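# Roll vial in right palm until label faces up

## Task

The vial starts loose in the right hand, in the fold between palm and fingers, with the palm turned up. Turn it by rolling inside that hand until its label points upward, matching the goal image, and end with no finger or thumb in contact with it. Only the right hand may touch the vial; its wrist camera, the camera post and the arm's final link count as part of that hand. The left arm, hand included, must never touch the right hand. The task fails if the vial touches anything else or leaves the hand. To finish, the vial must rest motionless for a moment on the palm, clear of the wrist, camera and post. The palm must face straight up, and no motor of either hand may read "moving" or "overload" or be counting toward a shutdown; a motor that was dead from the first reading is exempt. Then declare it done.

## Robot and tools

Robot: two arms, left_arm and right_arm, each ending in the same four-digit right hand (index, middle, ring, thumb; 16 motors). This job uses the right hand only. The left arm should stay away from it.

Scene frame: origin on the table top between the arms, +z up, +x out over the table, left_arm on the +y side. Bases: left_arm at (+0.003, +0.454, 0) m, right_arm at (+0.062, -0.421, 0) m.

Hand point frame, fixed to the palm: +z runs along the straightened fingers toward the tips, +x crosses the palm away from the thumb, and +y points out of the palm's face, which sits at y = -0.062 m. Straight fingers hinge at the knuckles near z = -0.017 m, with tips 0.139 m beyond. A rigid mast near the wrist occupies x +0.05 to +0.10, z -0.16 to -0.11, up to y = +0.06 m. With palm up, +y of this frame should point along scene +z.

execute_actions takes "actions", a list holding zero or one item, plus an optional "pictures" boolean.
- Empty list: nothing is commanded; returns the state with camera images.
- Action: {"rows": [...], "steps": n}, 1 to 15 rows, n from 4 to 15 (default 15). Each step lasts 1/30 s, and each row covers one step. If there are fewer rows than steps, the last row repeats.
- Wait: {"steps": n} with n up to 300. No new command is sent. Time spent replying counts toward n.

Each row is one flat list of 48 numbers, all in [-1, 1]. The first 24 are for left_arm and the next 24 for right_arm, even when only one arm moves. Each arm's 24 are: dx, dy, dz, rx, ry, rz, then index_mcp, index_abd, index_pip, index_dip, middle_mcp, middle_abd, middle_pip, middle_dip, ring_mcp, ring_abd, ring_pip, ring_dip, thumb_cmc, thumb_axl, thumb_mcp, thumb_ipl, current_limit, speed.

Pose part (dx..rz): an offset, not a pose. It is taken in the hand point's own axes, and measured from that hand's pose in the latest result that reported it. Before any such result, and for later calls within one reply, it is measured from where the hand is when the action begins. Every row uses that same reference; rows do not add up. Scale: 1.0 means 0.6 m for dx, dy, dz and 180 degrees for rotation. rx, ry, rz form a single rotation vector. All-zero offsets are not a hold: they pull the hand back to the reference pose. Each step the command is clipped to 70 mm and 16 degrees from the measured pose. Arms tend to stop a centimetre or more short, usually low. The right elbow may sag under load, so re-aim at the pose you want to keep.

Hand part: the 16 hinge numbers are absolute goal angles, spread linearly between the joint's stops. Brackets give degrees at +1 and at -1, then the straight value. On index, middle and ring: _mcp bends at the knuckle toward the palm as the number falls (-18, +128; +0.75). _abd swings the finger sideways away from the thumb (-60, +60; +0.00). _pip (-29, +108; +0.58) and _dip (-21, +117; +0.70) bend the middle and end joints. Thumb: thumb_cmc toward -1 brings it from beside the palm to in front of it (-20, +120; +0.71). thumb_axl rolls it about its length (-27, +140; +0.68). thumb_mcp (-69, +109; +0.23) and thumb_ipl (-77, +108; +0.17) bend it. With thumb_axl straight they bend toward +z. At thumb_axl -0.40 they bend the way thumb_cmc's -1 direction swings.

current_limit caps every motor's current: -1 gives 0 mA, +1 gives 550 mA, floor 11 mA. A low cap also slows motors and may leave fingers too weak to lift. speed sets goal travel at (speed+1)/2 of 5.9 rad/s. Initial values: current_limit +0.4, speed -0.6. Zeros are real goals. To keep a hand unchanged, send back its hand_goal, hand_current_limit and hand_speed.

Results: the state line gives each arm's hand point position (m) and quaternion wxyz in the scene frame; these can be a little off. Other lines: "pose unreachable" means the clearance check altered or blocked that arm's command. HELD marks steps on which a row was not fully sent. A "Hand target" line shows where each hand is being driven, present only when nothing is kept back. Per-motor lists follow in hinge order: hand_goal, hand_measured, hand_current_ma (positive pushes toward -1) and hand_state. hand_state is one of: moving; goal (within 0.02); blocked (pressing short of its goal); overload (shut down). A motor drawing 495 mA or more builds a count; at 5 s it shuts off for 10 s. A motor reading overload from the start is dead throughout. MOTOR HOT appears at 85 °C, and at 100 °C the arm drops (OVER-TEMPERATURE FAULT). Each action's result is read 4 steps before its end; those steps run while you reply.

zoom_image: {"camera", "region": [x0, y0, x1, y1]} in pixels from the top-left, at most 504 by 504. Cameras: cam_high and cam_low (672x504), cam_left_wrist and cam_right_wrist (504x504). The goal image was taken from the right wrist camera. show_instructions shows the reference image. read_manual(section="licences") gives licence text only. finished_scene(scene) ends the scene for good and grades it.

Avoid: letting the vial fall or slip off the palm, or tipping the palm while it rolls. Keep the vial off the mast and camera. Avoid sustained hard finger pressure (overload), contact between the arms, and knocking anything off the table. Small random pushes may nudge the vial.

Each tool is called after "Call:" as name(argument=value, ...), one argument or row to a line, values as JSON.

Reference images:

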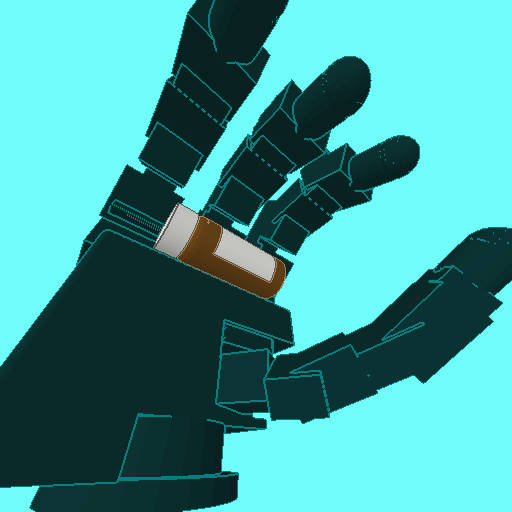

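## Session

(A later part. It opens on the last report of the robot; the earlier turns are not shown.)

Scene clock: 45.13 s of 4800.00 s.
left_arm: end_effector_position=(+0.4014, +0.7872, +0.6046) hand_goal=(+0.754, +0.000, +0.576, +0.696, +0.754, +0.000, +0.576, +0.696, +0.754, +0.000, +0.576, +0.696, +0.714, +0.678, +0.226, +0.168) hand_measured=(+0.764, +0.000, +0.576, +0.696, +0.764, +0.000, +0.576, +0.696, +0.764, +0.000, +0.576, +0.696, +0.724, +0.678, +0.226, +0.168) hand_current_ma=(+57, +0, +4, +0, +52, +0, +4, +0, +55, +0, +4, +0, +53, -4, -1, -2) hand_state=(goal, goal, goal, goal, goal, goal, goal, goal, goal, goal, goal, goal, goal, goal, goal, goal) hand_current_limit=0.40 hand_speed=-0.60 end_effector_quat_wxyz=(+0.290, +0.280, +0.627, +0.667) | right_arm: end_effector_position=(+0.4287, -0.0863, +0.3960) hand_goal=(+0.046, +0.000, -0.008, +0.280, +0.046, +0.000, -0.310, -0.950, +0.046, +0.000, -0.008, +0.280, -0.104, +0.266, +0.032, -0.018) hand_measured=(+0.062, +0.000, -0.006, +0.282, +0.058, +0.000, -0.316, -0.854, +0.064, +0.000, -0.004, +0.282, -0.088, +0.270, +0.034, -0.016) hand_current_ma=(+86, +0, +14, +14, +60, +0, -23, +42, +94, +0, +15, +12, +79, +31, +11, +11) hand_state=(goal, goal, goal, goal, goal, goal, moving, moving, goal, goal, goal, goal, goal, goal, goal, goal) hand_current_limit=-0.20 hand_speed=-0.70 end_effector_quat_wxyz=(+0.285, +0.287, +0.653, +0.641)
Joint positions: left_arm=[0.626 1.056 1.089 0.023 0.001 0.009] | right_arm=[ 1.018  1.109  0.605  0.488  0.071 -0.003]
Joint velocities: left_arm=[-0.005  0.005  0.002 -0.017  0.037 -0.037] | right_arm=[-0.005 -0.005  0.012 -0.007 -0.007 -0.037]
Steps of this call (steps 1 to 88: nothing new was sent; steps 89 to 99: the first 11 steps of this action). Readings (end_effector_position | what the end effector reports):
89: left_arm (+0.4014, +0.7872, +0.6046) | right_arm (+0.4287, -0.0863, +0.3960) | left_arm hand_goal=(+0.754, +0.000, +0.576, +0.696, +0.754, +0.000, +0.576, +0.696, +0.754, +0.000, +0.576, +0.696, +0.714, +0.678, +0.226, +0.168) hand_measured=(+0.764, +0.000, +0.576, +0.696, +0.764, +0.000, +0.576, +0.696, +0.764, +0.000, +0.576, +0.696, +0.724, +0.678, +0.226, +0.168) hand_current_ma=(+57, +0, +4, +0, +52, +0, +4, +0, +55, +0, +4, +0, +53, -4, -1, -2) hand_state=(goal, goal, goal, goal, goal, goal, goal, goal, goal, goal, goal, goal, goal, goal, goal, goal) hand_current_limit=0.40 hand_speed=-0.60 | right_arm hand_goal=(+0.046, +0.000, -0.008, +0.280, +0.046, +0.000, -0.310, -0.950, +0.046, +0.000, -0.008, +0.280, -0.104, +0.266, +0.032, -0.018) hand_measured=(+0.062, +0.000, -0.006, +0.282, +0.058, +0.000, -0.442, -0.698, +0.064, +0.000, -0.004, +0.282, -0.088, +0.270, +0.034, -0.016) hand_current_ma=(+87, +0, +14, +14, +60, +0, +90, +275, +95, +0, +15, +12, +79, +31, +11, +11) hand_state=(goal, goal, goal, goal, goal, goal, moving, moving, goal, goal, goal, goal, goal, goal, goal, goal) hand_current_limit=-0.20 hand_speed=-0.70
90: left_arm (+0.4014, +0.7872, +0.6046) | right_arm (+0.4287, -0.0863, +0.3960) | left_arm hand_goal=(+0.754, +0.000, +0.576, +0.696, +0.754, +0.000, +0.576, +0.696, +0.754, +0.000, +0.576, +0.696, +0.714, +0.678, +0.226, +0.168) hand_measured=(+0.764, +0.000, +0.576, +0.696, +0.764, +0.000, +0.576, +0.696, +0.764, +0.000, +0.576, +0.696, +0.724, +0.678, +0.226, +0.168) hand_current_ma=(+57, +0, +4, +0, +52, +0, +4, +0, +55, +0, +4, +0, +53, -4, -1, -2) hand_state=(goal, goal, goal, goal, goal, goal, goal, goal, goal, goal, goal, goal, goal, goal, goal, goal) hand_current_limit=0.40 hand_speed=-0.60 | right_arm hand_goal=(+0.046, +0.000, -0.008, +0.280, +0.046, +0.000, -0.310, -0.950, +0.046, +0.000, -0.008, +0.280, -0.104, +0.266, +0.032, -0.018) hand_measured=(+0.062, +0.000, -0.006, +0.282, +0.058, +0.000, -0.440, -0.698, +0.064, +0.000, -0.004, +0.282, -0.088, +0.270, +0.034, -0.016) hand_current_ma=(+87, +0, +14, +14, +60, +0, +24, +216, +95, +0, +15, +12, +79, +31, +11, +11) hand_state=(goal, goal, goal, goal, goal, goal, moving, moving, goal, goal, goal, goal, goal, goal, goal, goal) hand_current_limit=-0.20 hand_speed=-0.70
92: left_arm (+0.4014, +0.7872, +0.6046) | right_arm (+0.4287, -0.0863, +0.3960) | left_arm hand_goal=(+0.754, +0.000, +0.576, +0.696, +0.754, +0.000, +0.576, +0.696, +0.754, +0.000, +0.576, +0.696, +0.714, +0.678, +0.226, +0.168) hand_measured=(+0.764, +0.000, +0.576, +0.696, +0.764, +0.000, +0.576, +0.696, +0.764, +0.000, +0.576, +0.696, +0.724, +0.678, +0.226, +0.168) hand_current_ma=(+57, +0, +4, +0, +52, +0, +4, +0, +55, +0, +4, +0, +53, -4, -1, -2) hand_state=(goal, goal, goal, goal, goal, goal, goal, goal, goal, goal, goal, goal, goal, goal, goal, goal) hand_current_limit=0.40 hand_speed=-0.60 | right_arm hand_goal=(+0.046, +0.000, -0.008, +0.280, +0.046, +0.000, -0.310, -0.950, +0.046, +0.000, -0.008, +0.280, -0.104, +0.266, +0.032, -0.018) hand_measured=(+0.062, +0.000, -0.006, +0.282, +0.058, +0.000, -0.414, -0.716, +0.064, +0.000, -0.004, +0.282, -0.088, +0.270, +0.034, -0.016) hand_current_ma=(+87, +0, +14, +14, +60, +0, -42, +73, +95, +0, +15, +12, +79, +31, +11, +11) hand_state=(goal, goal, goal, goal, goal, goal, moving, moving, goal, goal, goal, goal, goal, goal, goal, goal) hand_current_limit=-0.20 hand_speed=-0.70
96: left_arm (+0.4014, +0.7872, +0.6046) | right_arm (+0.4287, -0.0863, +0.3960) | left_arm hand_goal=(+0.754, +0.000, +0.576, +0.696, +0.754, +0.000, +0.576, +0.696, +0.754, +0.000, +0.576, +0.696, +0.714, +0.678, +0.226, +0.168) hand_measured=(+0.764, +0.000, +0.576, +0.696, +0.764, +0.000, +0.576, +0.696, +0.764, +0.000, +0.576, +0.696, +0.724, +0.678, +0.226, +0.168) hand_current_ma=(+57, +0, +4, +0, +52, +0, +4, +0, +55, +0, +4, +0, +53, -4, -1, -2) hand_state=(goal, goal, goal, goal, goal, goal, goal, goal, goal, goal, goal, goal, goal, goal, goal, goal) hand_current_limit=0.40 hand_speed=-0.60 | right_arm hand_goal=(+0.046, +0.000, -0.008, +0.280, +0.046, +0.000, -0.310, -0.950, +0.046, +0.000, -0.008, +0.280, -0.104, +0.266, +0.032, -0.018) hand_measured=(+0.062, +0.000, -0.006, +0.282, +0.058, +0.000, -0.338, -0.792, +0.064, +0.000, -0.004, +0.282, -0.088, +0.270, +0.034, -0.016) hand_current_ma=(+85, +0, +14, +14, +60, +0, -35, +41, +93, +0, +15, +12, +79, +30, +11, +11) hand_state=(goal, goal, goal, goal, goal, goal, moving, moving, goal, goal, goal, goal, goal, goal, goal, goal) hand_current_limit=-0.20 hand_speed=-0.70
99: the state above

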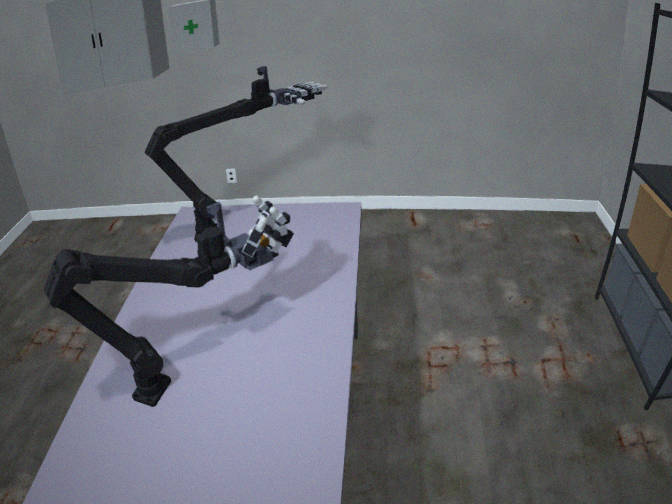

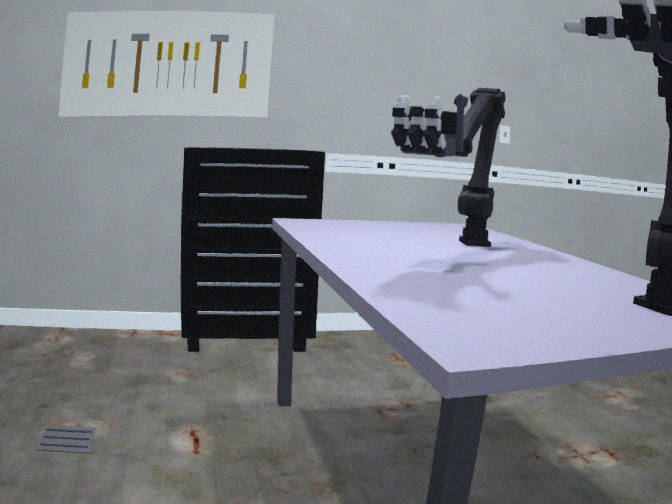

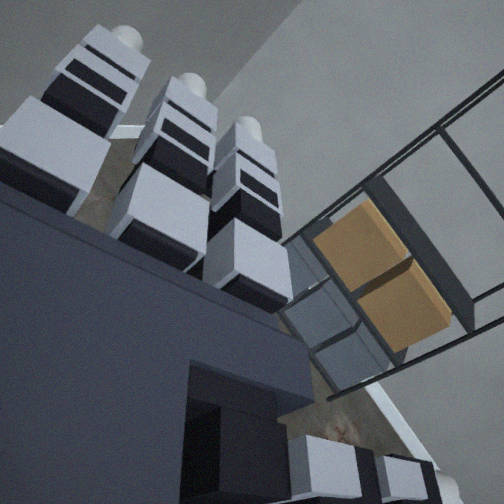

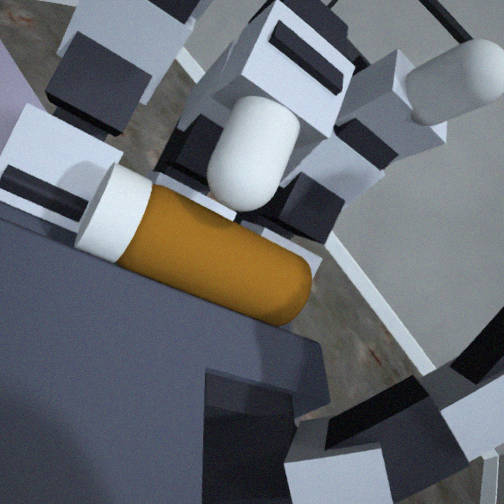

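Call:
execute_actions(
  actions=[
    {"rows": [
[0,0.0463,-0.0099,-0.0163,0,0,0.754,0,0.576,0.696,0.754,0,0.576,0.696,0.754,0,0.576,0.696,0.714,0.678,0.226,0.168,0.4,-0.6,0,0.0333,0.0025,-0.0123,0.0004,0.0011,0.046,0,-0.008,0.28,0.046,0,-0.33,-0.79,0.046,0,-0.008,0.28,-0.104,0.266,0.032,-0.018,0.0,0.0],
[0,0.0463,-0.0099,-0.0163,0,0,0.754,0,0.576,0.696,0.754,0,0.576,0.696,0.754,0,0.576,0.696,0.714,0.678,0.226,0.168,0.4,-0.6,0,0.0333,0.0025,-0.0123,0.0004,0.0011,0.046,0,-0.008,0.28,0.046,0,-0.34,-0.79,0.046,0,-0.008,0.28,-0.104,0.266,0.032,-0.018,0.0,0.0],
[0,0.0463,-0.0099,-0.0163,0,0,0.754,0,0.576,0.696,0.754,0,0.576,0.696,0.754,0,0.576,0.696,0.714,0.678,0.226,0.168,0.4,-0.6,0,0.0333,0.0025,-0.0123,0.0004,0.0011,0.046,0,-0.008,0.28,0.046,0,-0.35,-0.79,0.046,0,-0.008,0.28,-0.104,0.266,0.032,-0.018,0.0,0.0],
[0,0.0463,-0.0099,-0.0163,0,0,0.754,0,0.576,0.696,0.754,0,0.576,0.696,0.754,0,0.576,0.696,0.714,0.678,0.226,0.168,0.4,-0.6,0,0.0333,0.0025,-0.0123,0.0004,0.0011,0.046,0,-0.008,0.28,0.046,0,-0.37,-0.79,0.046,0,-0.008,0.28,-0.104,0.266,0.032,-0.018,0.0,0.0],
[0,0.0463,-0.0099,-0.0163,0,0,0.754,0,0.576,0.696,0.754,0,0.576,0.696,0.754,0,0.576,0.696,0.714,0.678,0.226,0.168,0.4,-0.6,0,0.0333,0.0025,-0.0123,0.0004,0.0011,0.046,0,-0.008,0.28,0.046,0,-0.49,-0.79,0.046,0,-0.008,0.28,-0.104,0.266,0.032,-0.018,0.0,0.0]
], "steps": 15},
  ],
  pictures=true,
)

Scene clock: 46.73 s of 4800.00 s.
left_arm: end_effector_position=(+0.4014, +0.7872, +0.6046) hand_goal=(+0.754, +0.000, +0.576, +0.696, +0.754, +0.000, +0.576, +0.696, +0.754, +0.000, +0.576, +0.696, +0.714, +0.678, +0.226, +0.168) hand_measured=(+0.764, +0.000, +0.576, +0.696, +0.764, +0.000, +0.576, +0.696, +0.764, +0.000, +0.576, +0.696, +0.724, +0.678, +0.226, +0.168) hand_current_ma=(+57, +0, +4, +0, +52, +0, +4, +0, +55, +0, +4, +0, +53, -4, -1, -2) hand_state=(goal, goal, goal, goal, goal, goal, goal, goal, goal, goal, goal, goal, goal, goal, goal, goal) hand_current_limit=0.40 hand_speed=-0.60 end_effector_quat_wxyz=(+0.290, +0.280, +0.627, +0.667) | right_arm: end_effector_position=(+0.4287, -0.0863, +0.3960) hand_goal=(+0.046, +0.000, -0.008, +0.280, +0.046, +0.000, -0.490, -0.790, +0.046, +0.000, -0.008, +0.280, -0.104, +0.266, +0.032, -0.018) hand_measured=(+0.062, +0.000, -0.006, +0.282, +0.058, +0.000, -0.460, -0.790, +0.064, +0.000, -0.004, +0.282, -0.088, +0.270, +0.034, -0.016) hand_current_ma=(+86, +0, +14, +14, +77, +0, +155, +8, +94, +0, +15, +12, +79, +31, +11, +11) hand_state=(goal, goal, goal, goal, moving, goal, moving, moving, goal, goal, goal, goal, goal, goal, goal, goal) hand_current_limit=0.00 hand_speed=0.00 end_effector_quat_wxyz=(+0.285, +0.287, +0.653, +0.641)
Joint positions: left_arm=[0.626 1.056 1.089 0.023 0.001 0.009] | right_arm=[ 1.018  1.109  0.605  0.488  0.071 -0.003]
Joint velocities: left_arm=[-0.005 -0.005  0.012  0.012 -0.081 -0.051] | right_arm=[-0.005 -0.005 -0.017 -0.002  0.051  0.037]
Off your previous action's commanded pose (left_arm): 0.028 m, 3 deg at its last step (step 4 of this call).
Off your previous action's commanded pose (right_arm): 0.020 m, 2 deg at its last step (step 4 of this call).
Steps of this call (steps 1 to 4: the last 4 steps of your previous action; steps 5 to 37: nothing new was sent; steps 38 to 48: the first 11 steps of this action). Readings (end_effector_position | what the end effector reports):
38: left_arm (+0.4014, +0.7872, +0.6046) | right_arm (+0.4287, -0.0863, +0.3960) | left_arm hand_goal=(+0.754, +0.000, +0.576, +0.696, +0.754, +0.000, +0.576, +0.696, +0.754, +0.000, +0.576, +0.696, +0.714, +0.678, +0.226, +0.168) hand_measured=(+0.764, +0.000, +0.576, +0.696, +0.764, +0.000, +0.576, +0.696, +0.764, +0.000, +0.576, +0.696, +0.724, +0.678, +0.226, +0.168) hand_current_ma=(+57, +0, +4, +0, +52, +0, +4, +0, +55, +0, +4, +0, +53, -4, -1, -2) hand_state=(goal, goal, goal, goal, goal, goal, goal, goal, goal, goal, goal, goal, goal, goal, goal, goal) hand_current_limit=0.40 hand_speed=-0.60 | right_arm hand_goal=(+0.046, +0.000, -0.008, +0.280, +0.046, +0.000, -0.330, -0.790, +0.046, +0.000, -0.008, +0.280, -0.104, +0.266, +0.032, -0.018) hand_measured=(+0.062, +0.000, -0.006, +0.282, +0.058, +0.000, -0.314, -0.948, +0.064, +0.000, -0.004, +0.282, -0.088, +0.270, +0.034, -0.016) hand_current_ma=(+86, +0, +14, +14, +60, +0, -25, +13, +94, +0, +15, +12, +79, +31, +11, +11) hand_state=(goal, goal, goal, goal, goal, goal, moving, moving, goal, goal, goal, goal, goal, goal, goal, goal) hand_current_limit=0.00 hand_speed=0.00
39: left_arm (+0.4014, +0.7872, +0.6046) | right_arm (+0.4287, -0.0863, +0.3960) | left_arm hand_goal=(+0.754, +0.000, +0.576, +0.696, +0.754, +0.000, +0.576, +0.696, +0.754, +0.000, +0.576, +0.696, +0.714, +0.678, +0.226, +0.168) hand_measured=(+0.764, +0.000, +0.576, +0.696, +0.764, +0.000, +0.576, +0.696, +0.764, +0.000, +0.576, +0.696, +0.724, +0.678, +0.226, +0.168) hand_current_ma=(+57, +0, +4, +0, +52, +0, +4, +0, +55, +0, +4, +0, +53, -4, -1, -2) hand_state=(goal, goal, goal, goal, goal, goal, goal, goal, goal, goal, goal, goal, goal, goal, goal, goal) hand_current_limit=0.40 hand_speed=-0.60 | right_arm hand_goal=(+0.046, +0.000, -0.008, +0.280, +0.046, +0.000, -0.340, -0.790, +0.046, +0.000, -0.008, +0.280, -0.104, +0.266, +0.032, -0.018) hand_measured=(+0.062, +0.000, -0.006, +0.282, +0.058, +0.000, -0.316, -0.944, +0.064, +0.000, -0.004, +0.282, -0.088, +0.270, +0.034, -0.016) hand_current_ma=(+86, +0, +14, +14, +60, +0, +45, -151, +94, +0, +15, +12, +79, +31, +11, +11) hand_state=(goal, goal, goal, goal, goal, goal, moving, moving, goal, goal, goal, goal, goal, goal, goal, goal) hand_current_limit=0.00 hand_speed=0.00
41: left_arm (+0.4014, +0.7872, +0.6046) | right_arm (+0.4287, -0.0863, +0.3960) | left_arm hand_goal=(+0.754, +0.000, +0.576, +0.696, +0.754, +0.000, +0.576, +0.696, +0.754, +0.000, +0.576, +0.696, +0.714, +0.678, +0.226, +0.168) hand_measured=(+0.764, +0.000, +0.576, +0.696, +0.764, +0.000, +0.576, +0.696, +0.764, +0.000, +0.576, +0.696, +0.724, +0.678, +0.226, +0.168) hand_current_ma=(+57, +0, +4, +0, +52, +0, +4, +0, +55, +0, +4, +0, +53, -4, -1, -2) hand_state=(goal, goal, goal, goal, goal, goal, goal, goal, goal, goal, goal, goal, goal, goal, goal, goal) hand_current_limit=0.40 hand_speed=-0.60 | right_arm hand_goal=(+0.046, +0.000, -0.008, +0.280, +0.046, +0.000, -0.370, -0.790, +0.046, +0.000, -0.008, +0.280, -0.104, +0.266, +0.032, -0.018) hand_measured=(+0.062, +0.000, -0.006, +0.282, +0.058, +0.000, -0.334, -0.896, +0.064, +0.000, -0.004, +0.282, -0.088, +0.270, +0.034, -0.016) hand_current_ma=(+86, +0, +14, +14, +60, +0, +19, -104, +94, +0, +15, +12, +79, +31, +11, +11) hand_state=(goal, goal, goal, goal, goal, goal, moving, moving, goal, goal, goal, goal, goal, goal, goal, goal) hand_current_limit=0.00 hand_speed=0.00
45: left_arm (+0.4014, +0.7872, +0.6046) | right_arm (+0.4287, -0.0863, +0.3960) | left_arm hand_goal=(+0.754, +0.000, +0.576, +0.696, +0.754, +0.000, +0.576, +0.696, +0.754, +0.000, +0.576, +0.696, +0.714, +0.678, +0.226, +0.168) hand_measured=(+0.764, +0.000, +0.576, +0.696, +0.764, +0.000, +0.576, +0.696, +0.764, +0.000, +0.576, +0.696, +0.724, +0.678, +0.226, +0.168) hand_current_ma=(+57, +0, +4, +0, +52, +0, +4, +0, +55, +0, +4, +0, +53, -4, -1, -2) hand_state=(goal, goal, goal, goal, goal, goal, goal, goal, goal, goal, goal, goal, goal, goal, goal, goal) hand_current_limit=0.40 hand_speed=-0.60 | right_arm hand_goal=(+0.046, +0.000, -0.008, +0.280, +0.046, +0.000, -0.490, -0.790, +0.046, +0.000, -0.008, +0.280, -0.104, +0.266, +0.032, -0.018) hand_measured=(+0.062, +0.000, -0.006, +0.282, +0.058, +0.000, -0.414, -0.802, +0.064, +0.000, -0.004, +0.282, -0.088, +0.270, +0.034, -0.016) hand_current_ma=(+86, +0, +14, +14, +60, +0, +56, -2, +94, +0, +15, +12, +79, +31, +11, +11) hand_state=(goal, goal, goal, goal, goal, goal, moving, moving, goal, goal, goal, goal, goal, goal, goal, goal) hand_current_limit=0.00 hand_speed=0.00
48: the state above

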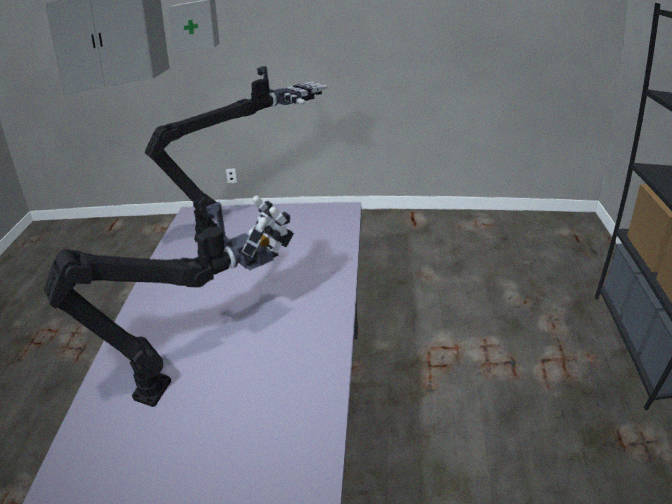

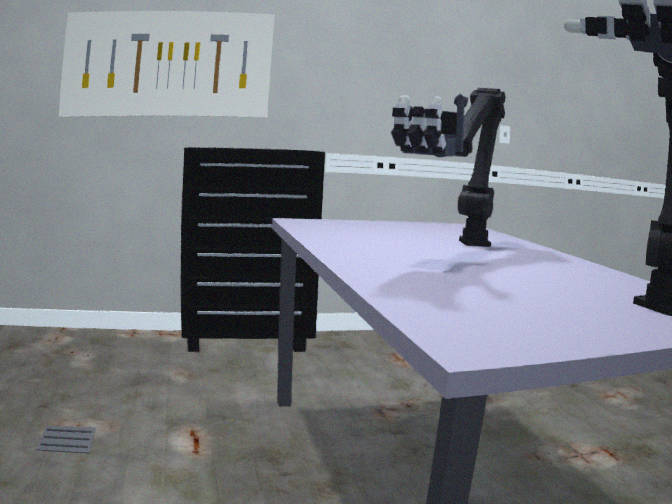

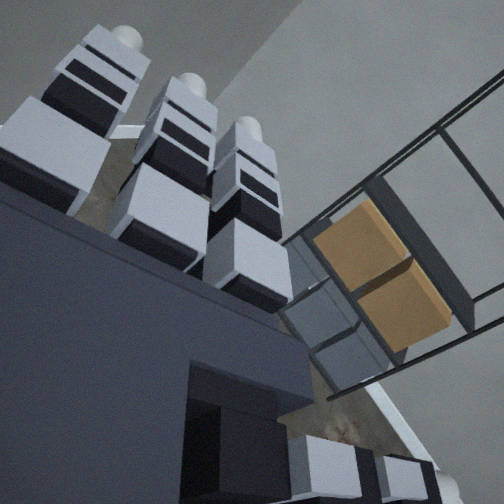

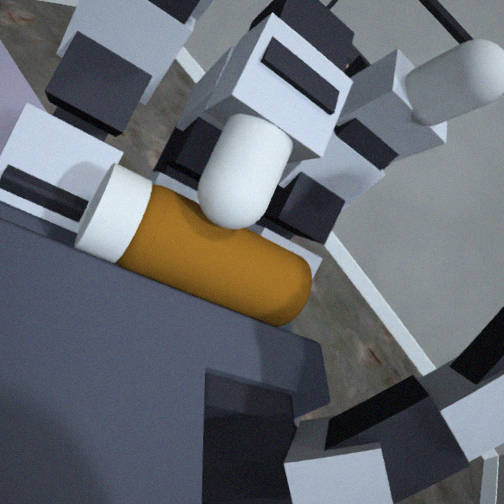

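Call:
execute_actions(
  actions=[
    {"rows": [[0,0.0463,-0.0099,-0.0163,0,0,0.754,0,0.576,0.696,0.754,0,0.576,0.696,0.754,0,0.576,0.696,0.714,0.678,0.226,0.168,0.4,-0.6,0,0.0333,0.0025,-0.0123,0.0004,0.0011,0.046,0,-0.008,0.28,0.046,0,-0.655,-0.555,0.046,0,-0.008,0.28,-0.104,0.266,0.032,-0.018,0.0,-0.74]], "steps": 15},
  ],
  pictures=true,
)

Scene clock: 47.50 s of 4800.00 s.
left_arm: end_effector_position=(+0.4014, +0.7872, +0.6046) hand_goal=(+0.754, +0.000, +0.576, +0.696, +0.754, +0.000, +0.576, +0.696, +0.754, +0.000, +0.576, +0.696, +0.714, +0.678, +0.226, +0.168) hand_measured=(+0.764, +0.000, +0.576, +0.696, +0.764, +0.000, +0.576, +0.696, +0.764, +0.000, +0.576, +0.696, +0.724, +0.678, +0.226, +0.168) hand_current_ma=(+57, +0, +4, +0, +52, +0, +4, +0, +55, +0, +4, +0, +53, -4, -1, -2) hand_state=(goal, goal, goal, goal, goal, goal, goal, goal, goal, goal, goal, goal, goal, goal, goal, goal) hand_current_limit=0.40 hand_speed=-0.60 end_effector_quat_wxyz=(+0.290, +0.280, +0.627, +0.667) | right_arm: end_effector_position=(+0.4287, -0.0863, +0.3960) hand_goal=(+0.046, +0.000, -0.008, +0.280, +0.046, +0.000, -0.654, -0.554, +0.046, +0.000, -0.008, +0.280, -0.104, +0.266, +0.032, -0.018) hand_measured=(+0.062, +0.000, -0.006, +0.282, +0.068, +0.000, -0.510, -0.606, +0.064, +0.000, -0.004, +0.282, -0.088, +0.270, +0.034, -0.016) hand_current_ma=(+86, +0, +14, +14, +118, +0, +211, -14, +94, +0, +15, +12, +79, +31, +11, +11) hand_state=(goal, goal, goal, goal, blocked, goal, moving, moving, goal, goal, goal, goal, goal, goal, goal, goal) hand_current_limit=0.00 hand_speed=-0.74 end_effector_quat_wxyz=(+0.285, +0.287, +0.653, +0.641)
Joint positions: left_arm=[0.626 1.056 1.089 0.023 0.001 0.009] | right_arm=[ 1.018  1.109  0.605  0.488  0.071 -0.003]
Joint velocities: left_arm=[-0.015  0.005  0.002 -0.007 -0.037  0.037] | right_arm=[-0.005 -0.015 -0.002  0.007 -0.066 -0.081]
Off your previous action's commanded pose (left_arm): 0.028 m, 3 deg at its last step (step 4 of this call).
Off your previous action's commanded pose (right_arm): 0.020 m, 2 deg at its last step (step 4 of this call).
Steps of this call (steps 1 to 4: the last 4 steps of your previous action; steps 5 to 12: nothing new was sent; steps 13 to 23: the first 11 steps of this action). Readings (end_effector_position | what the end effector reports):
13: left_arm (+0.4014, +0.7872, +0.6046) | right_arm (+0.4287, -0.0863, +0.3960) | left_arm hand_goal=(+0.754, +0.000, +0.576, +0.696, +0.754, +0.000, +0.576, +0.696, +0.754, +0.000, +0.576, +0.696, +0.714, +0.678, +0.226, +0.168) hand_measured=(+0.764, +0.000, +0.576, +0.696, +0.764, +0.000, +0.576, +0.696, +0.764, +0.000, +0.576, +0.696, +0.724, +0.678, +0.226, +0.168) hand_current_ma=(+57, +0, +4, +0, +52, +0, +4, +0, +55, +0, +4, +0, +53, -4, -1, -2) hand_state=(goal, goal, goal, goal, goal, goal, goal, goal, goal, goal, goal, goal, goal, goal, goal, goal) hand_current_limit=0.40 hand_speed=-0.60 | right_arm hand_goal=(+0.046, +0.000, -0.008, +0.280, +0.046, +0.000, -0.654, -0.554, +0.046, +0.000, -0.008, +0.280, -0.104, +0.266, +0.032, -0.018) hand_measured=(+0.062, +0.000, -0.006, +0.282, +0.060, +0.000, -0.460, -0.790, +0.064, +0.000, -0.004, +0.282, -0.088, +0.270, +0.034, -0.016) hand_current_ma=(+86, +0, +14, +14, +71, +0, +152, +4, +94, +0, +15, +12, +79, +31, +11, +11) hand_state=(goal, goal, goal, goal, goal, goal, moving, moving, goal, goal, goal, goal, goal, goal, goal, goal) hand_current_limit=0.00 hand_speed=-0.74
14: left_arm (+0.4014, +0.7872, +0.6046) | right_arm (+0.4287, -0.0863, +0.3960) | left_arm hand_goal=(+0.754, +0.000, +0.576, +0.696, +0.754, +0.000, +0.576, +0.696, +0.754, +0.000, +0.576, +0.696, +0.714, +0.678, +0.226, +0.168) hand_measured=(+0.764, +0.000, +0.576, +0.696, +0.764, +0.000, +0.576, +0.696, +0.764, +0.000, +0.576, +0.696, +0.724, +0.678, +0.226, +0.168) hand_current_ma=(+57, +0, +4, +0, +52, +0, +4, +0, +55, +0, +4, +0, +53, -4, -1, -2) hand_state=(goal, goal, goal, goal, goal, goal, goal, goal, goal, goal, goal, goal, goal, goal, goal, goal) hand_current_limit=0.40 hand_speed=-0.60 | right_arm hand_goal=(+0.046, +0.000, -0.008, +0.280, +0.046, +0.000, -0.654, -0.554, +0.046, +0.000, -0.008, +0.280, -0.104, +0.266, +0.032, -0.018) hand_measured=(+0.062, +0.000, -0.006, +0.282, +0.060, +0.000, -0.462, -0.788, +0.064, +0.000, -0.004, +0.282, -0.088, +0.270, +0.034, -0.016) hand_current_ma=(+86, +0, +14, +14, +76, +0, +214, -51, +94, +0, +15, +12, +79, +31, +11, +11) hand_state=(goal, goal, goal, goal, goal, goal, moving, moving, goal, goal, goal, goal, goal, goal, goal, goal) hand_current_limit=0.00 hand_speed=-0.74
16: left_arm (+0.4014, +0.7872, +0.6046) | right_arm (+0.4287, -0.0863, +0.3960) | left_arm hand_goal=(+0.754, +0.000, +0.576, +0.696, +0.754, +0.000, +0.576, +0.696, +0.754, +0.000, +0.576, +0.696, +0.714, +0.678, +0.226, +0.168) hand_measured=(+0.764, +0.000, +0.576, +0.696, +0.764, +0.000, +0.576, +0.696, +0.764, +0.000, +0.576, +0.696, +0.724, +0.678, +0.226, +0.168) hand_current_ma=(+57, +0, +4, +0, +52, +0, +4, +0, +55, +0, +4, +0, +53, -4, -1, -2) hand_state=(goal, goal, goal, goal, goal, goal, goal, goal, goal, goal, goal, goal, goal, goal, goal, goal) hand_current_limit=0.40 hand_speed=-0.60 | right_arm hand_goal=(+0.046, +0.000, -0.008, +0.280, +0.046, +0.000, -0.654, -0.554, +0.046, +0.000, -0.008, +0.280, -0.104, +0.266, +0.032, -0.018) hand_measured=(+0.062, +0.000, -0.006, +0.282, +0.066, +0.000, -0.472, -0.758, +0.064, +0.000, -0.004, +0.282, -0.088, +0.270, +0.034, -0.016) hand_current_ma=(+86, +0, +14, +14, +120, +0, +241, -44, +94, +0, +15, +12, +79, +31, +11, +11) hand_state=(goal, goal, goal, goal, moving, goal, moving, moving, goal, goal, goal, goal, goal, goal, goal, goal) hand_current_limit=0.00 hand_speed=-0.74
20: left_arm (+0.4014, +0.7872, +0.6046) | right_arm (+0.4287, -0.0863, +0.3960) | left_arm hand_goal=(+0.754, +0.000, +0.576, +0.696, +0.754, +0.000, +0.576, +0.696, +0.754, +0.000, +0.576, +0.696, +0.714, +0.678, +0.226, +0.168) hand_measured=(+0.764, +0.000, +0.576, +0.696, +0.764, +0.000, +0.576, +0.696, +0.764, +0.000, +0.576, +0.696, +0.724, +0.678, +0.226, +0.168) hand_current_ma=(+57, +0, +4, +0, +52, +0, +4, +0, +55, +0, +4, +0, +53, -4, -1, -2) hand_state=(goal, goal, goal, goal, goal, goal, goal, goal, goal, goal, goal, goal, goal, goal, goal, goal) hand_current_limit=0.40 hand_speed=-0.60 | right_arm hand_goal=(+0.046, +0.000, -0.008, +0.280, +0.046, +0.000, -0.654, -0.554, +0.046, +0.000, -0.008, +0.280, -0.104, +0.266, +0.032, -0.018) hand_measured=(+0.062, +0.000, -0.006, +0.282, +0.068, +0.000, -0.490, -0.672, +0.064, +0.000, -0.004, +0.282, -0.088, +0.270, +0.034, -0.016) hand_current_ma=(+86, +0, +14, +14, +118, +0, +226, -21, +94, +0, +15, +12, +79, +31, +11, +11) hand_state=(goal, goal, goal, goal, blocked, goal, moving, moving, goal, goal, goal, goal, goal, goal, goal, goal) hand_current_limit=0.00 hand_speed=-0.74
23: the state above

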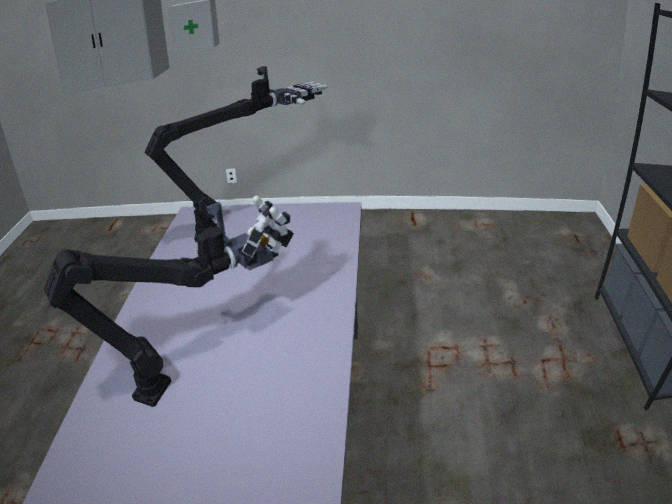

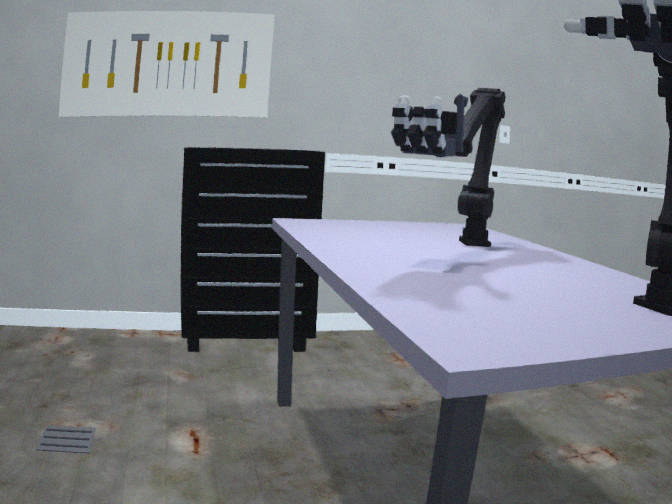

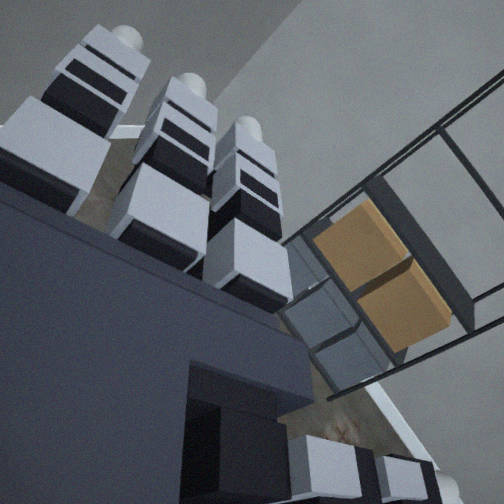

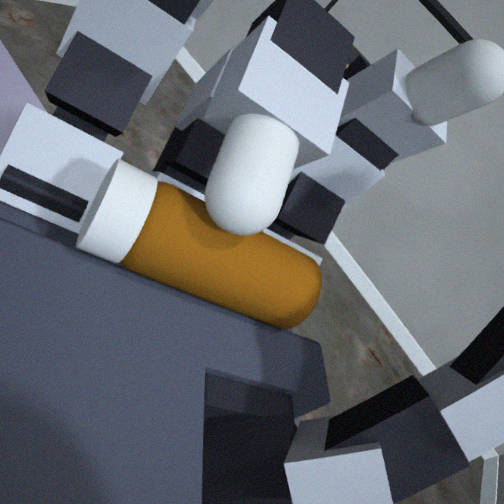

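Call:
execute_actions(
  actions=[
    {"steps": 8},
  ],
  pictures=true,
)

Scene clock: 47.77 s of 4800.00 s.
left_arm: end_effector_position=(+0.4014, +0.7872, +0.6046) hand_goal=(+0.754, +0.000, +0.576, +0.696, +0.754, +0.000, +0.576, +0.696, +0.754, +0.000, +0.576, +0.696, +0.714, +0.678, +0.226, +0.168) hand_measured=(+0.764, +0.000, +0.576, +0.696, +0.764, +0.000, +0.576, +0.696, +0.764, +0.000, +0.576, +0.696, +0.724, +0.678, +0.226, +0.168) hand_current_ma=(+57, +0, +4, +0, +52, +0, +4, +0, +55, +0, +4, +0, +53, -4, -1, -2) hand_state=(goal, goal, goal, goal, goal, goal, goal, goal, goal, goal, goal, goal, goal, goal, goal, goal) hand_current_limit=0.40 hand_speed=-0.60 end_effector_quat_wxyz=(+0.290, +0.280, +0.627, +0.667) | right_arm: end_effector_position=(+0.4287, -0.0863, +0.3960) hand_goal=(+0.046, +0.000, -0.008, +0.280, +0.046, +0.000, -0.654, -0.554, +0.046, +0.000, -0.008, +0.280, -0.104, +0.266, +0.032, -0.018) hand_measured=(+0.062, +0.000, -0.006, +0.282, +0.068, +0.000, -0.534, -0.546, +0.064, +0.000, -0.004, +0.282, -0.088, +0.270, +0.034, -0.016) hand_current_ma=(+86, +0, +14, +14, +118, +0, +275, +38, +94, +0, +15, +12, +79, +31, +11, +11) hand_state=(goal, goal, goal, goal, blocked, goal, blocked, goal, goal, goal, goal, goal, goal, goal, goal, goal) hand_current_limit=0.00 hand_speed=-0.74 end_effector_quat_wxyz=(+0.285, +0.287, +0.653, +0.641)
Joint positions: left_arm=[0.626 1.056 1.089 0.023 0.001 0.009] | right_arm=[ 1.018  1.109  0.605  0.488  0.071 -0.003]
Joint velocities: left_arm=[-0.015  0.005  0.007 -0.012  0.022  0.007] | right_arm=[-0.005 -0.005  0.007  0.012 -0.007  0.007]
Hand target (left_arm): +0.395, +0.782, +0.631; +0.296, +0.272, +0.610, +0.682
Hand target (right_arm): +0.430, -0.086, +0.416; +0.289, +0.282, +0.640, +0.654
Off the commanded pose (left_arm): 0.028 m, 3 deg.
Off the commanded pose (right_arm): 0.020 m, 2 deg.
Kept back: nothing.
Steps of this call (steps 1 to 4: the last 4 steps of your previous action; steps 5 to 8: nothing new was sent). Readings (end_effector_position | what the end effector reports):
1: left_arm (+0.4014, +0.7872, +0.6046) | right_arm (+0.4287, -0.0863, +0.3960) | left_arm hand_goal=(+0.754, +0.000, +0.576, +0.696, +0.754, +0.000, +0.576, +0.696, +0.754, +0.000, +0.576, +0.696, +0.714, +0.678, +0.226, +0.168) hand_measured=(+0.764, +0.000, +0.576, +0.696, +0.764, +0.000, +0.576, +0.696, +0.764, +0.000, +0.576, +0.696, +0.724, +0.678, +0.226, +0.168) hand_current_ma=(+57, +0, +4, +0, +52, +0, +4, +0, +55, +0, +4, +0, +53, -4, -1, -2) hand_state=(goal, goal, goal, goal, goal, goal, goal, goal, goal, goal, goal, goal, goal, goal, goal, goal) hand_current_limit=0.40 hand_speed=-0.60 | right_arm hand_goal=(+0.046, +0.000, -0.008, +0.280, +0.046, +0.000, -0.654, -0.554, +0.046, +0.000, -0.008, +0.280, -0.104, +0.266, +0.032, -0.018) hand_measured=(+0.062, +0.000, -0.006, +0.282, +0.068, +0.000, -0.516, -0.584, +0.064, +0.000, -0.004, +0.282, -0.088, +0.270, +0.034, -0.016) hand_current_ma=(+86, +0, +14, +14, +118, +0, +207, -12, +94, +0, +15, +12, +79, +31, +11, +11) hand_state=(goal, goal, goal, goal, blocked, goal, moving, moving, goal, goal, goal, goal, goal, goal, goal, goal) hand_current_limit=0.00 hand_speed=-0.74
2: left_arm (+0.4014, +0.7872, +0.6046) | right_arm (+0.4287, -0.0863, +0.3960) | left_arm hand_goal=(+0.754, +0.000, +0.576, +0.696, +0.754, +0.000, +0.576, +0.696, +0.754, +0.000, +0.576, +0.696, +0.714, +0.678, +0.226, +0.168) hand_measured=(+0.764, +0.000, +0.576, +0.696, +0.764, +0.000, +0.576, +0.696, +0.764, +0.000, +0.576, +0.696, +0.724, +0.678, +0.226, +0.168) hand_current_ma=(+57, +0, +4, +0, +52, +0, +4, +0, +55, +0, +4, +0, +53, -4, -1, -2) hand_state=(goal, goal, goal, goal, goal, goal, goal, goal, goal, goal, goal, goal, goal, goal, goal, goal) hand_current_limit=0.40 hand_speed=-0.60 | right_arm hand_goal=(+0.046, +0.000, -0.008, +0.280, +0.046, +0.000, -0.654, -0.554, +0.046, +0.000, -0.008, +0.280, -0.104, +0.266, +0.032, -0.018) hand_measured=(+0.062, +0.000, -0.006, +0.282, +0.068, +0.000, -0.524, -0.564, +0.064, +0.000, -0.004, +0.282, -0.088, +0.270, +0.034, -0.016) hand_current_ma=(+86, +0, +14, +14, +118, +0, +209, +36, +94, +0, +15, +12, +79, +31, +11, +11) hand_state=(goal, goal, goal, goal, blocked, goal, moving, moving, goal, goal, goal, goal, goal, goal, goal, goal) hand_current_limit=0.00 hand_speed=-0.74
4: left_arm (+0.4014, +0.7872, +0.6046) | right_arm (+0.4287, -0.0863, +0.3960) | left_arm hand_goal=(+0.754, +0.000, +0.576, +0.696, +0.754, +0.000, +0.576, +0.696, +0.754, +0.000, +0.576, +0.696, +0.714, +0.678, +0.226, +0.168) hand_measured=(+0.764, +0.000, +0.576, +0.696, +0.764, +0.000, +0.576, +0.696, +0.764, +0.000, +0.576, +0.696, +0.724, +0.678, +0.226, +0.168) hand_current_ma=(+57, +0, +4, +0, +52, +0, +4, +0, +55, +0, +4, +0, +53, -4, -1, -2) hand_state=(goal, goal, goal, goal, goal, goal, goal, goal, goal, goal, goal, goal, goal, goal, goal, goal) hand_current_limit=0.40 hand_speed=-0.60 | right_arm hand_goal=(+0.046, +0.000, -0.008, +0.280, +0.046, +0.000, -0.654, -0.554, +0.046, +0.000, -0.008, +0.280, -0.104, +0.266, +0.032, -0.018) hand_measured=(+0.062, +0.000, -0.006, +0.282, +0.068, +0.000, -0.532, -0.550, +0.064, +0.000, -0.004, +0.282, -0.088, +0.270, +0.034, -0.016) hand_current_ma=(+86, +0, +14, +14, +118, +0, +272, +40, +94, +0, +15, +12, +79, +31, +11, +11) hand_state=(goal, goal, goal, goal, blocked, goal, moving, moving, goal, goal, goal, goal, goal, goal, goal, goal) hand_current_limit=0.00 hand_speed=-0.74
8: the state above

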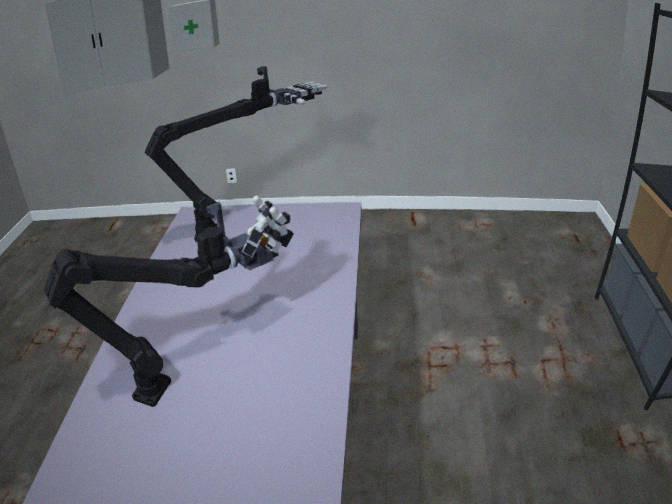

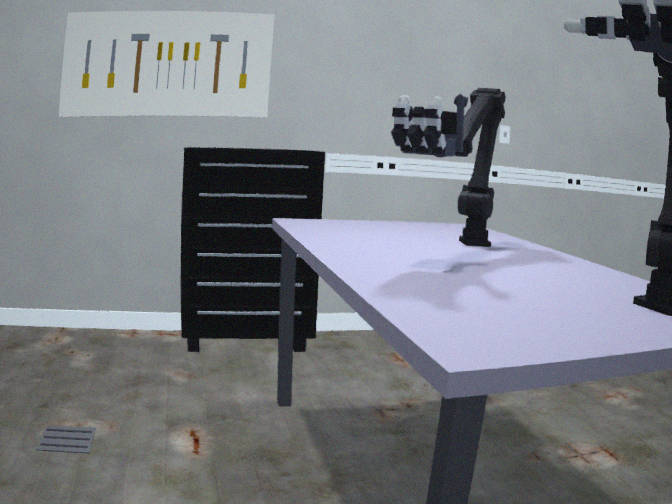

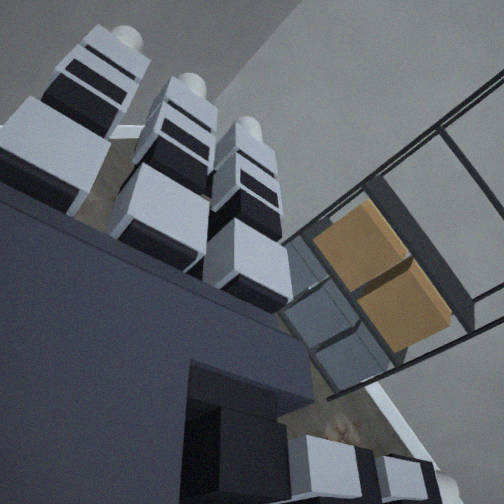

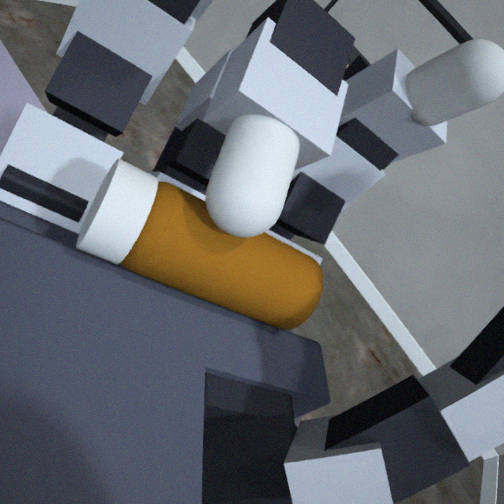

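Call:
execute_actions(
  actions=[],
)

Scene clock: 48.37 s of 4800.00 s.
left_arm: end_effector_position=(+0.4014, +0.7872, +0.6046) hand_goal=(+0.754, +0.000, +0.576, +0.696, +0.754, +0.000, +0.576, +0.696, +0.754, +0.000, +0.576, +0.696, +0.714, +0.678, +0.226, +0.168) hand_measured=(+0.764, +0.000, +0.576, +0.696, +0.764, +0.000, +0.576, +0.696, +0.764, +0.000, +0.576, +0.696, +0.724, +0.678, +0.226, +0.168) hand_current_ma=(+57, +0, +4, +0, +52, +0, +4, +0, +55, +0, +4, +0, +53, -4, -1, -2) hand_state=(goal, goal, goal, goal, goal, goal, goal, goal, goal, goal, goal, goal, goal, goal, goal, goal) hand_current_limit=0.40 hand_speed=-0.60 end_effector_quat_wxyz=(+0.290, +0.280, +0.627, +0.667) | right_arm: end_effector_position=(+0.4287, -0.0863, +0.3960) hand_goal=(+0.046, +0.000, -0.008, +0.280, +0.046, +0.000, -0.654, -0.554, +0.046, +0.000, -0.008, +0.280, -0.104, +0.266, +0.032, -0.018) hand_measured=(+0.062, +0.000, -0.006, +0.282, +0.068, +0.000, -0.534, -0.546, +0.064, +0.000, -0.004, +0.282, -0.088, +0.270, +0.034, -0.016) hand_current_ma=(+86, +0, +14, +14, +118, +0, +275, +38, +94, +0, +15, +12, +79, +31, +11, +11) hand_state=(goal, goal, goal, goal, blocked, goal, blocked, goal, goal, goal, goal, goal, goal, goal, goal, goal) hand_current_limit=0.00 hand_speed=-0.74 end_effector_quat_wxyz=(+0.285, +0.287, +0.653, +0.641)
Joint positions: left_arm=[0.626 1.056 1.089 0.023 0.001 0.009] | right_arm=[ 1.018  1.109  0.605  0.488  0.071 -0.003]
Joint velocities: left_arm=[-0.005 -0.005  0.017 -0.002 -0.081 -0.022] | right_arm=[-0.005 -0.005 -0.007 -0.032 -0.051 -0.007]
Hand target (left_arm): +0.395, +0.782, +0.631; +0.296, +0.272, +0.610, +0.682
Hand target (right_arm): +0.430, -0.086, +0.416; +0.289, +0.282, +0.640, +0.654
Off the commanded pose (left_arm): 0.028 m, 3 deg.
Off the commanded pose (right_arm): 0.020 m, 2 deg.
Kept back: nothing.
Steps of this call (steps 1 to 18: nothing new was sent). Readings (end_effector_position | what the end effector reports):
1: left_arm (+0.4014, +0.7872, +0.6046) | right_arm (+0.4287, -0.0863, +0.3960) | left_arm hand_goal=(+0.754, +0.000, +0.576, +0.696, +0.754, +0.000, +0.576, +0.696, +0.754, +0.000, +0.576, +0.696, +0.714, +0.678, +0.226, +0.168) hand_measured=(+0.764, +0.000, +0.576, +0.696, +0.764, +0.000, +0.576, +0.696, +0.764, +0.000, +0.576, +0.696, +0.724, +0.678, +0.226, +0.168) hand_current_ma=(+57, +0, +4, +0, +52, +0, +4, +0, +55, +0, +4, +0, +53, -4, -1, -2) hand_state=(goal, goal, goal, goal, goal, goal, goal, goal, goal, goal, goal, goal, goal, goal, goal, goal) hand_current_limit=0.40 hand_speed=-0.60 | right_arm hand_goal=(+0.046, +0.000, -0.008, +0.280, +0.046, +0.000, -0.654, -0.554, +0.046, +0.000, -0.008, +0.280, -0.104, +0.266, +0.032, -0.018) hand_measured=(+0.062, +0.000, -0.006, +0.282, +0.068, +0.000, -0.534, -0.546, +0.064, +0.000, -0.004, +0.282, -0.088, +0.270, +0.034, -0.016) hand_current_ma=(+86, +0, +14, +14, +118, +0, +275, +38, +94, +0, +15, +12, +79, +31, +11, +11) hand_state=(goal, goal, goal, goal, blocked, goal, blocked, goal, goal, goal, goal, goal, goal, goal, goal, goal) hand_current_limit=0.00 hand_speed=-0.74
2: left_arm (+0.4014, +0.7872, +0.6046) | right_arm (+0.4287, -0.0863, +0.3960) | left_arm hand_goal=(+0.754, +0.000, +0.576, +0.696, +0.754, +0.000, +0.576, +0.696, +0.754, +0.000, +0.576, +0.696, +0.714, +0.678, +0.226, +0.168) hand_measured=(+0.764, +0.000, +0.576, +0.696, +0.764, +0.000, +0.576, +0.696, +0.764, +0.000, +0.576, +0.696, +0.724, +0.678, +0.226, +0.168) hand_current_ma=(+57, +0, +4, +0, +52, +0, +4, +0, +55, +0, +4, +0, +53, -4, -1, -2) hand_state=(goal, goal, goal, goal, goal, goal, goal, goal, goal, goal, goal, goal, goal, goal, goal, goal) hand_current_limit=0.40 hand_speed=-0.60 | right_arm hand_goal=(+0.046, +0.000, -0.008, +0.280, +0.046, +0.000, -0.654, -0.554, +0.046, +0.000, -0.008, +0.280, -0.104, +0.266, +0.032, -0.018) hand_measured=(+0.062, +0.000, -0.006, +0.282, +0.068, +0.000, -0.534, -0.546, +0.064, +0.000, -0.004, +0.282, -0.088, +0.270, +0.034, -0.016) hand_current_ma=(+86, +0, +14, +14, +118, +0, +275, +38, +94, +0, +15, +12, +79, +31, +11, +11) hand_state=(goal, goal, goal, goal, blocked, goal, blocked, goal, goal, goal, goal, goal, goal, goal, goal, goal) hand_current_limit=0.00 hand_speed=-0.74
4: left_arm (+0.4014, +0.7872, +0.6046) | right_arm (+0.4287, -0.0863, +0.3960) | left_arm hand_goal=(+0.754, +0.000, +0.576, +0.696, +0.754, +0.000, +0.576, +0.696, +0.754, +0.000, +0.576, +0.696, +0.714, +0.678, +0.226, +0.168) hand_measured=(+0.764, +0.000, +0.576, +0.696, +0.764, +0.000, +0.576, +0.696, +0.764, +0.000, +0.576, +0.696, +0.724, +0.678, +0.226, +0.168) hand_current_ma=(+57, +0, +4, +0, +52, +0, +4, +0, +55, +0, +4, +0, +53, -4, -1, -2) hand_state=(goal, goal, goal, goal, goal, goal, goal, goal, goal, goal, goal, goal, goal, goal, goal, goal) hand_current_limit=0.40 hand_speed=-0.60 | right_arm hand_goal=(+0.046, +0.000, -0.008, +0.280, +0.046, +0.000, -0.654, -0.554, +0.046, +0.000, -0.008, +0.280, -0.104, +0.266, +0.032, -0.018) hand_measured=(+0.062, +0.000, -0.006, +0.282, +0.068, +0.000, -0.534, -0.546, +0.064, +0.000, -0.004, +0.282, -0.088, +0.270, +0.034, -0.016) hand_current_ma=(+86, +0, +14, +14, +118, +0, +275, +38, +94, +0, +15, +12, +79, +31, +11, +11) hand_state=(goal, goal, goal, goal, blocked, goal, blocked, goal, goal, goal, goal, goal, goal, goal, goal, goal) hand_current_limit=0.00 hand_speed=-0.74
8: left_arm (+0.4014, +0.7872, +0.6046) | right_arm (+0.4287, -0.0863, +0.3960) | left_arm hand_goal=(+0.754, +0.000, +0.576, +0.696, +0.754, +0.000, +0.576, +0.696, +0.754, +0.000, +0.576, +0.696, +0.714, +0.678, +0.226, +0.168) hand_measured=(+0.764, +0.000, +0.576, +0.696, +0.764, +0.000, +0.576, +0.696, +0.764, +0.000, +0.576, +0.696, +0.724, +0.678, +0.226, +0.168) hand_current_ma=(+57, +0, +4, +0, +52, +0, +4, +0, +55, +0, +4, +0, +53, -4, -1, -2) hand_state=(goal, goal, goal, goal, goal, goal, goal, goal, goal, goal, goal, goal, goal, goal, goal, goal) hand_current_limit=0.40 hand_speed=-0.60 | right_arm hand_goal=(+0.046, +0.000, -0.008, +0.280, +0.046, +0.000, -0.654, -0.554, +0.046, +0.000, -0.008, +0.280, -0.104, +0.266, +0.032, -0.018) hand_measured=(+0.062, +0.000, -0.006, +0.282, +0.068, +0.000, -0.534, -0.546, +0.064, +0.000, -0.004, +0.282, -0.088, +0.270, +0.034, -0.016) hand_current_ma=(+86, +0, +14, +14, +118, +0, +275, +38, +94, +0, +15, +12, +79, +31, +11, +11) hand_state=(goal, goal, goal, goal, blocked, goal, blocked, goal, goal, goal, goal, goal, goal, goal, goal, goal) hand_current_limit=0.00 hand_speed=-0.74
18: the state above

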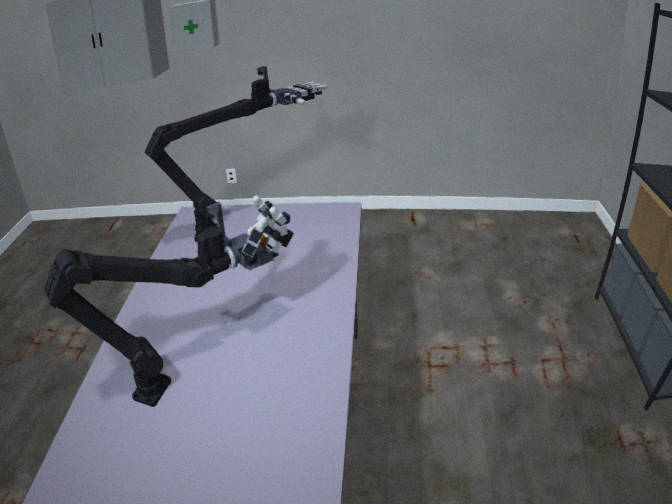

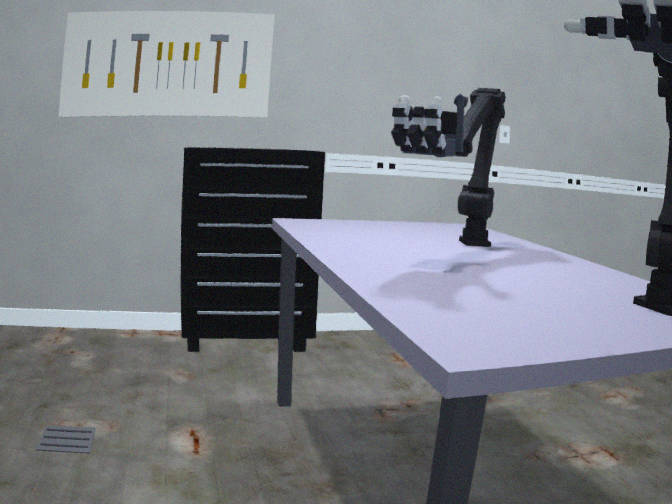

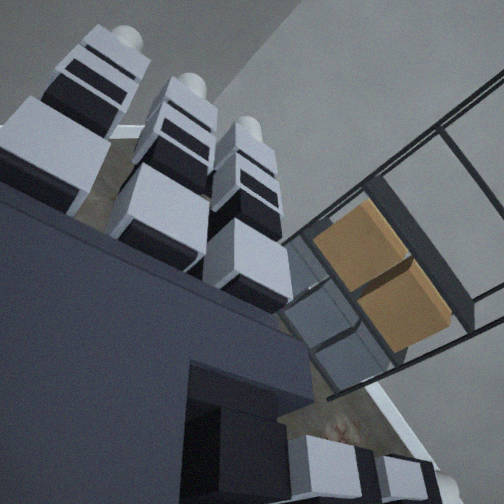

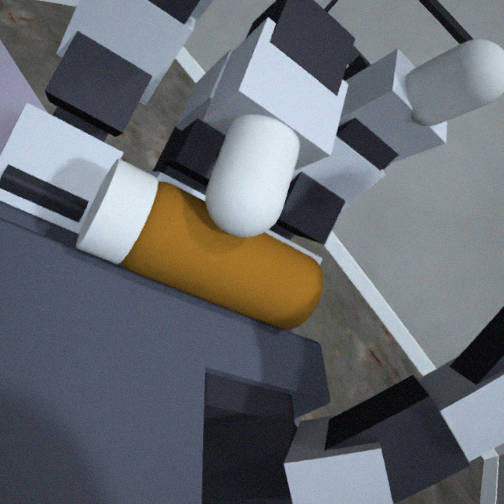

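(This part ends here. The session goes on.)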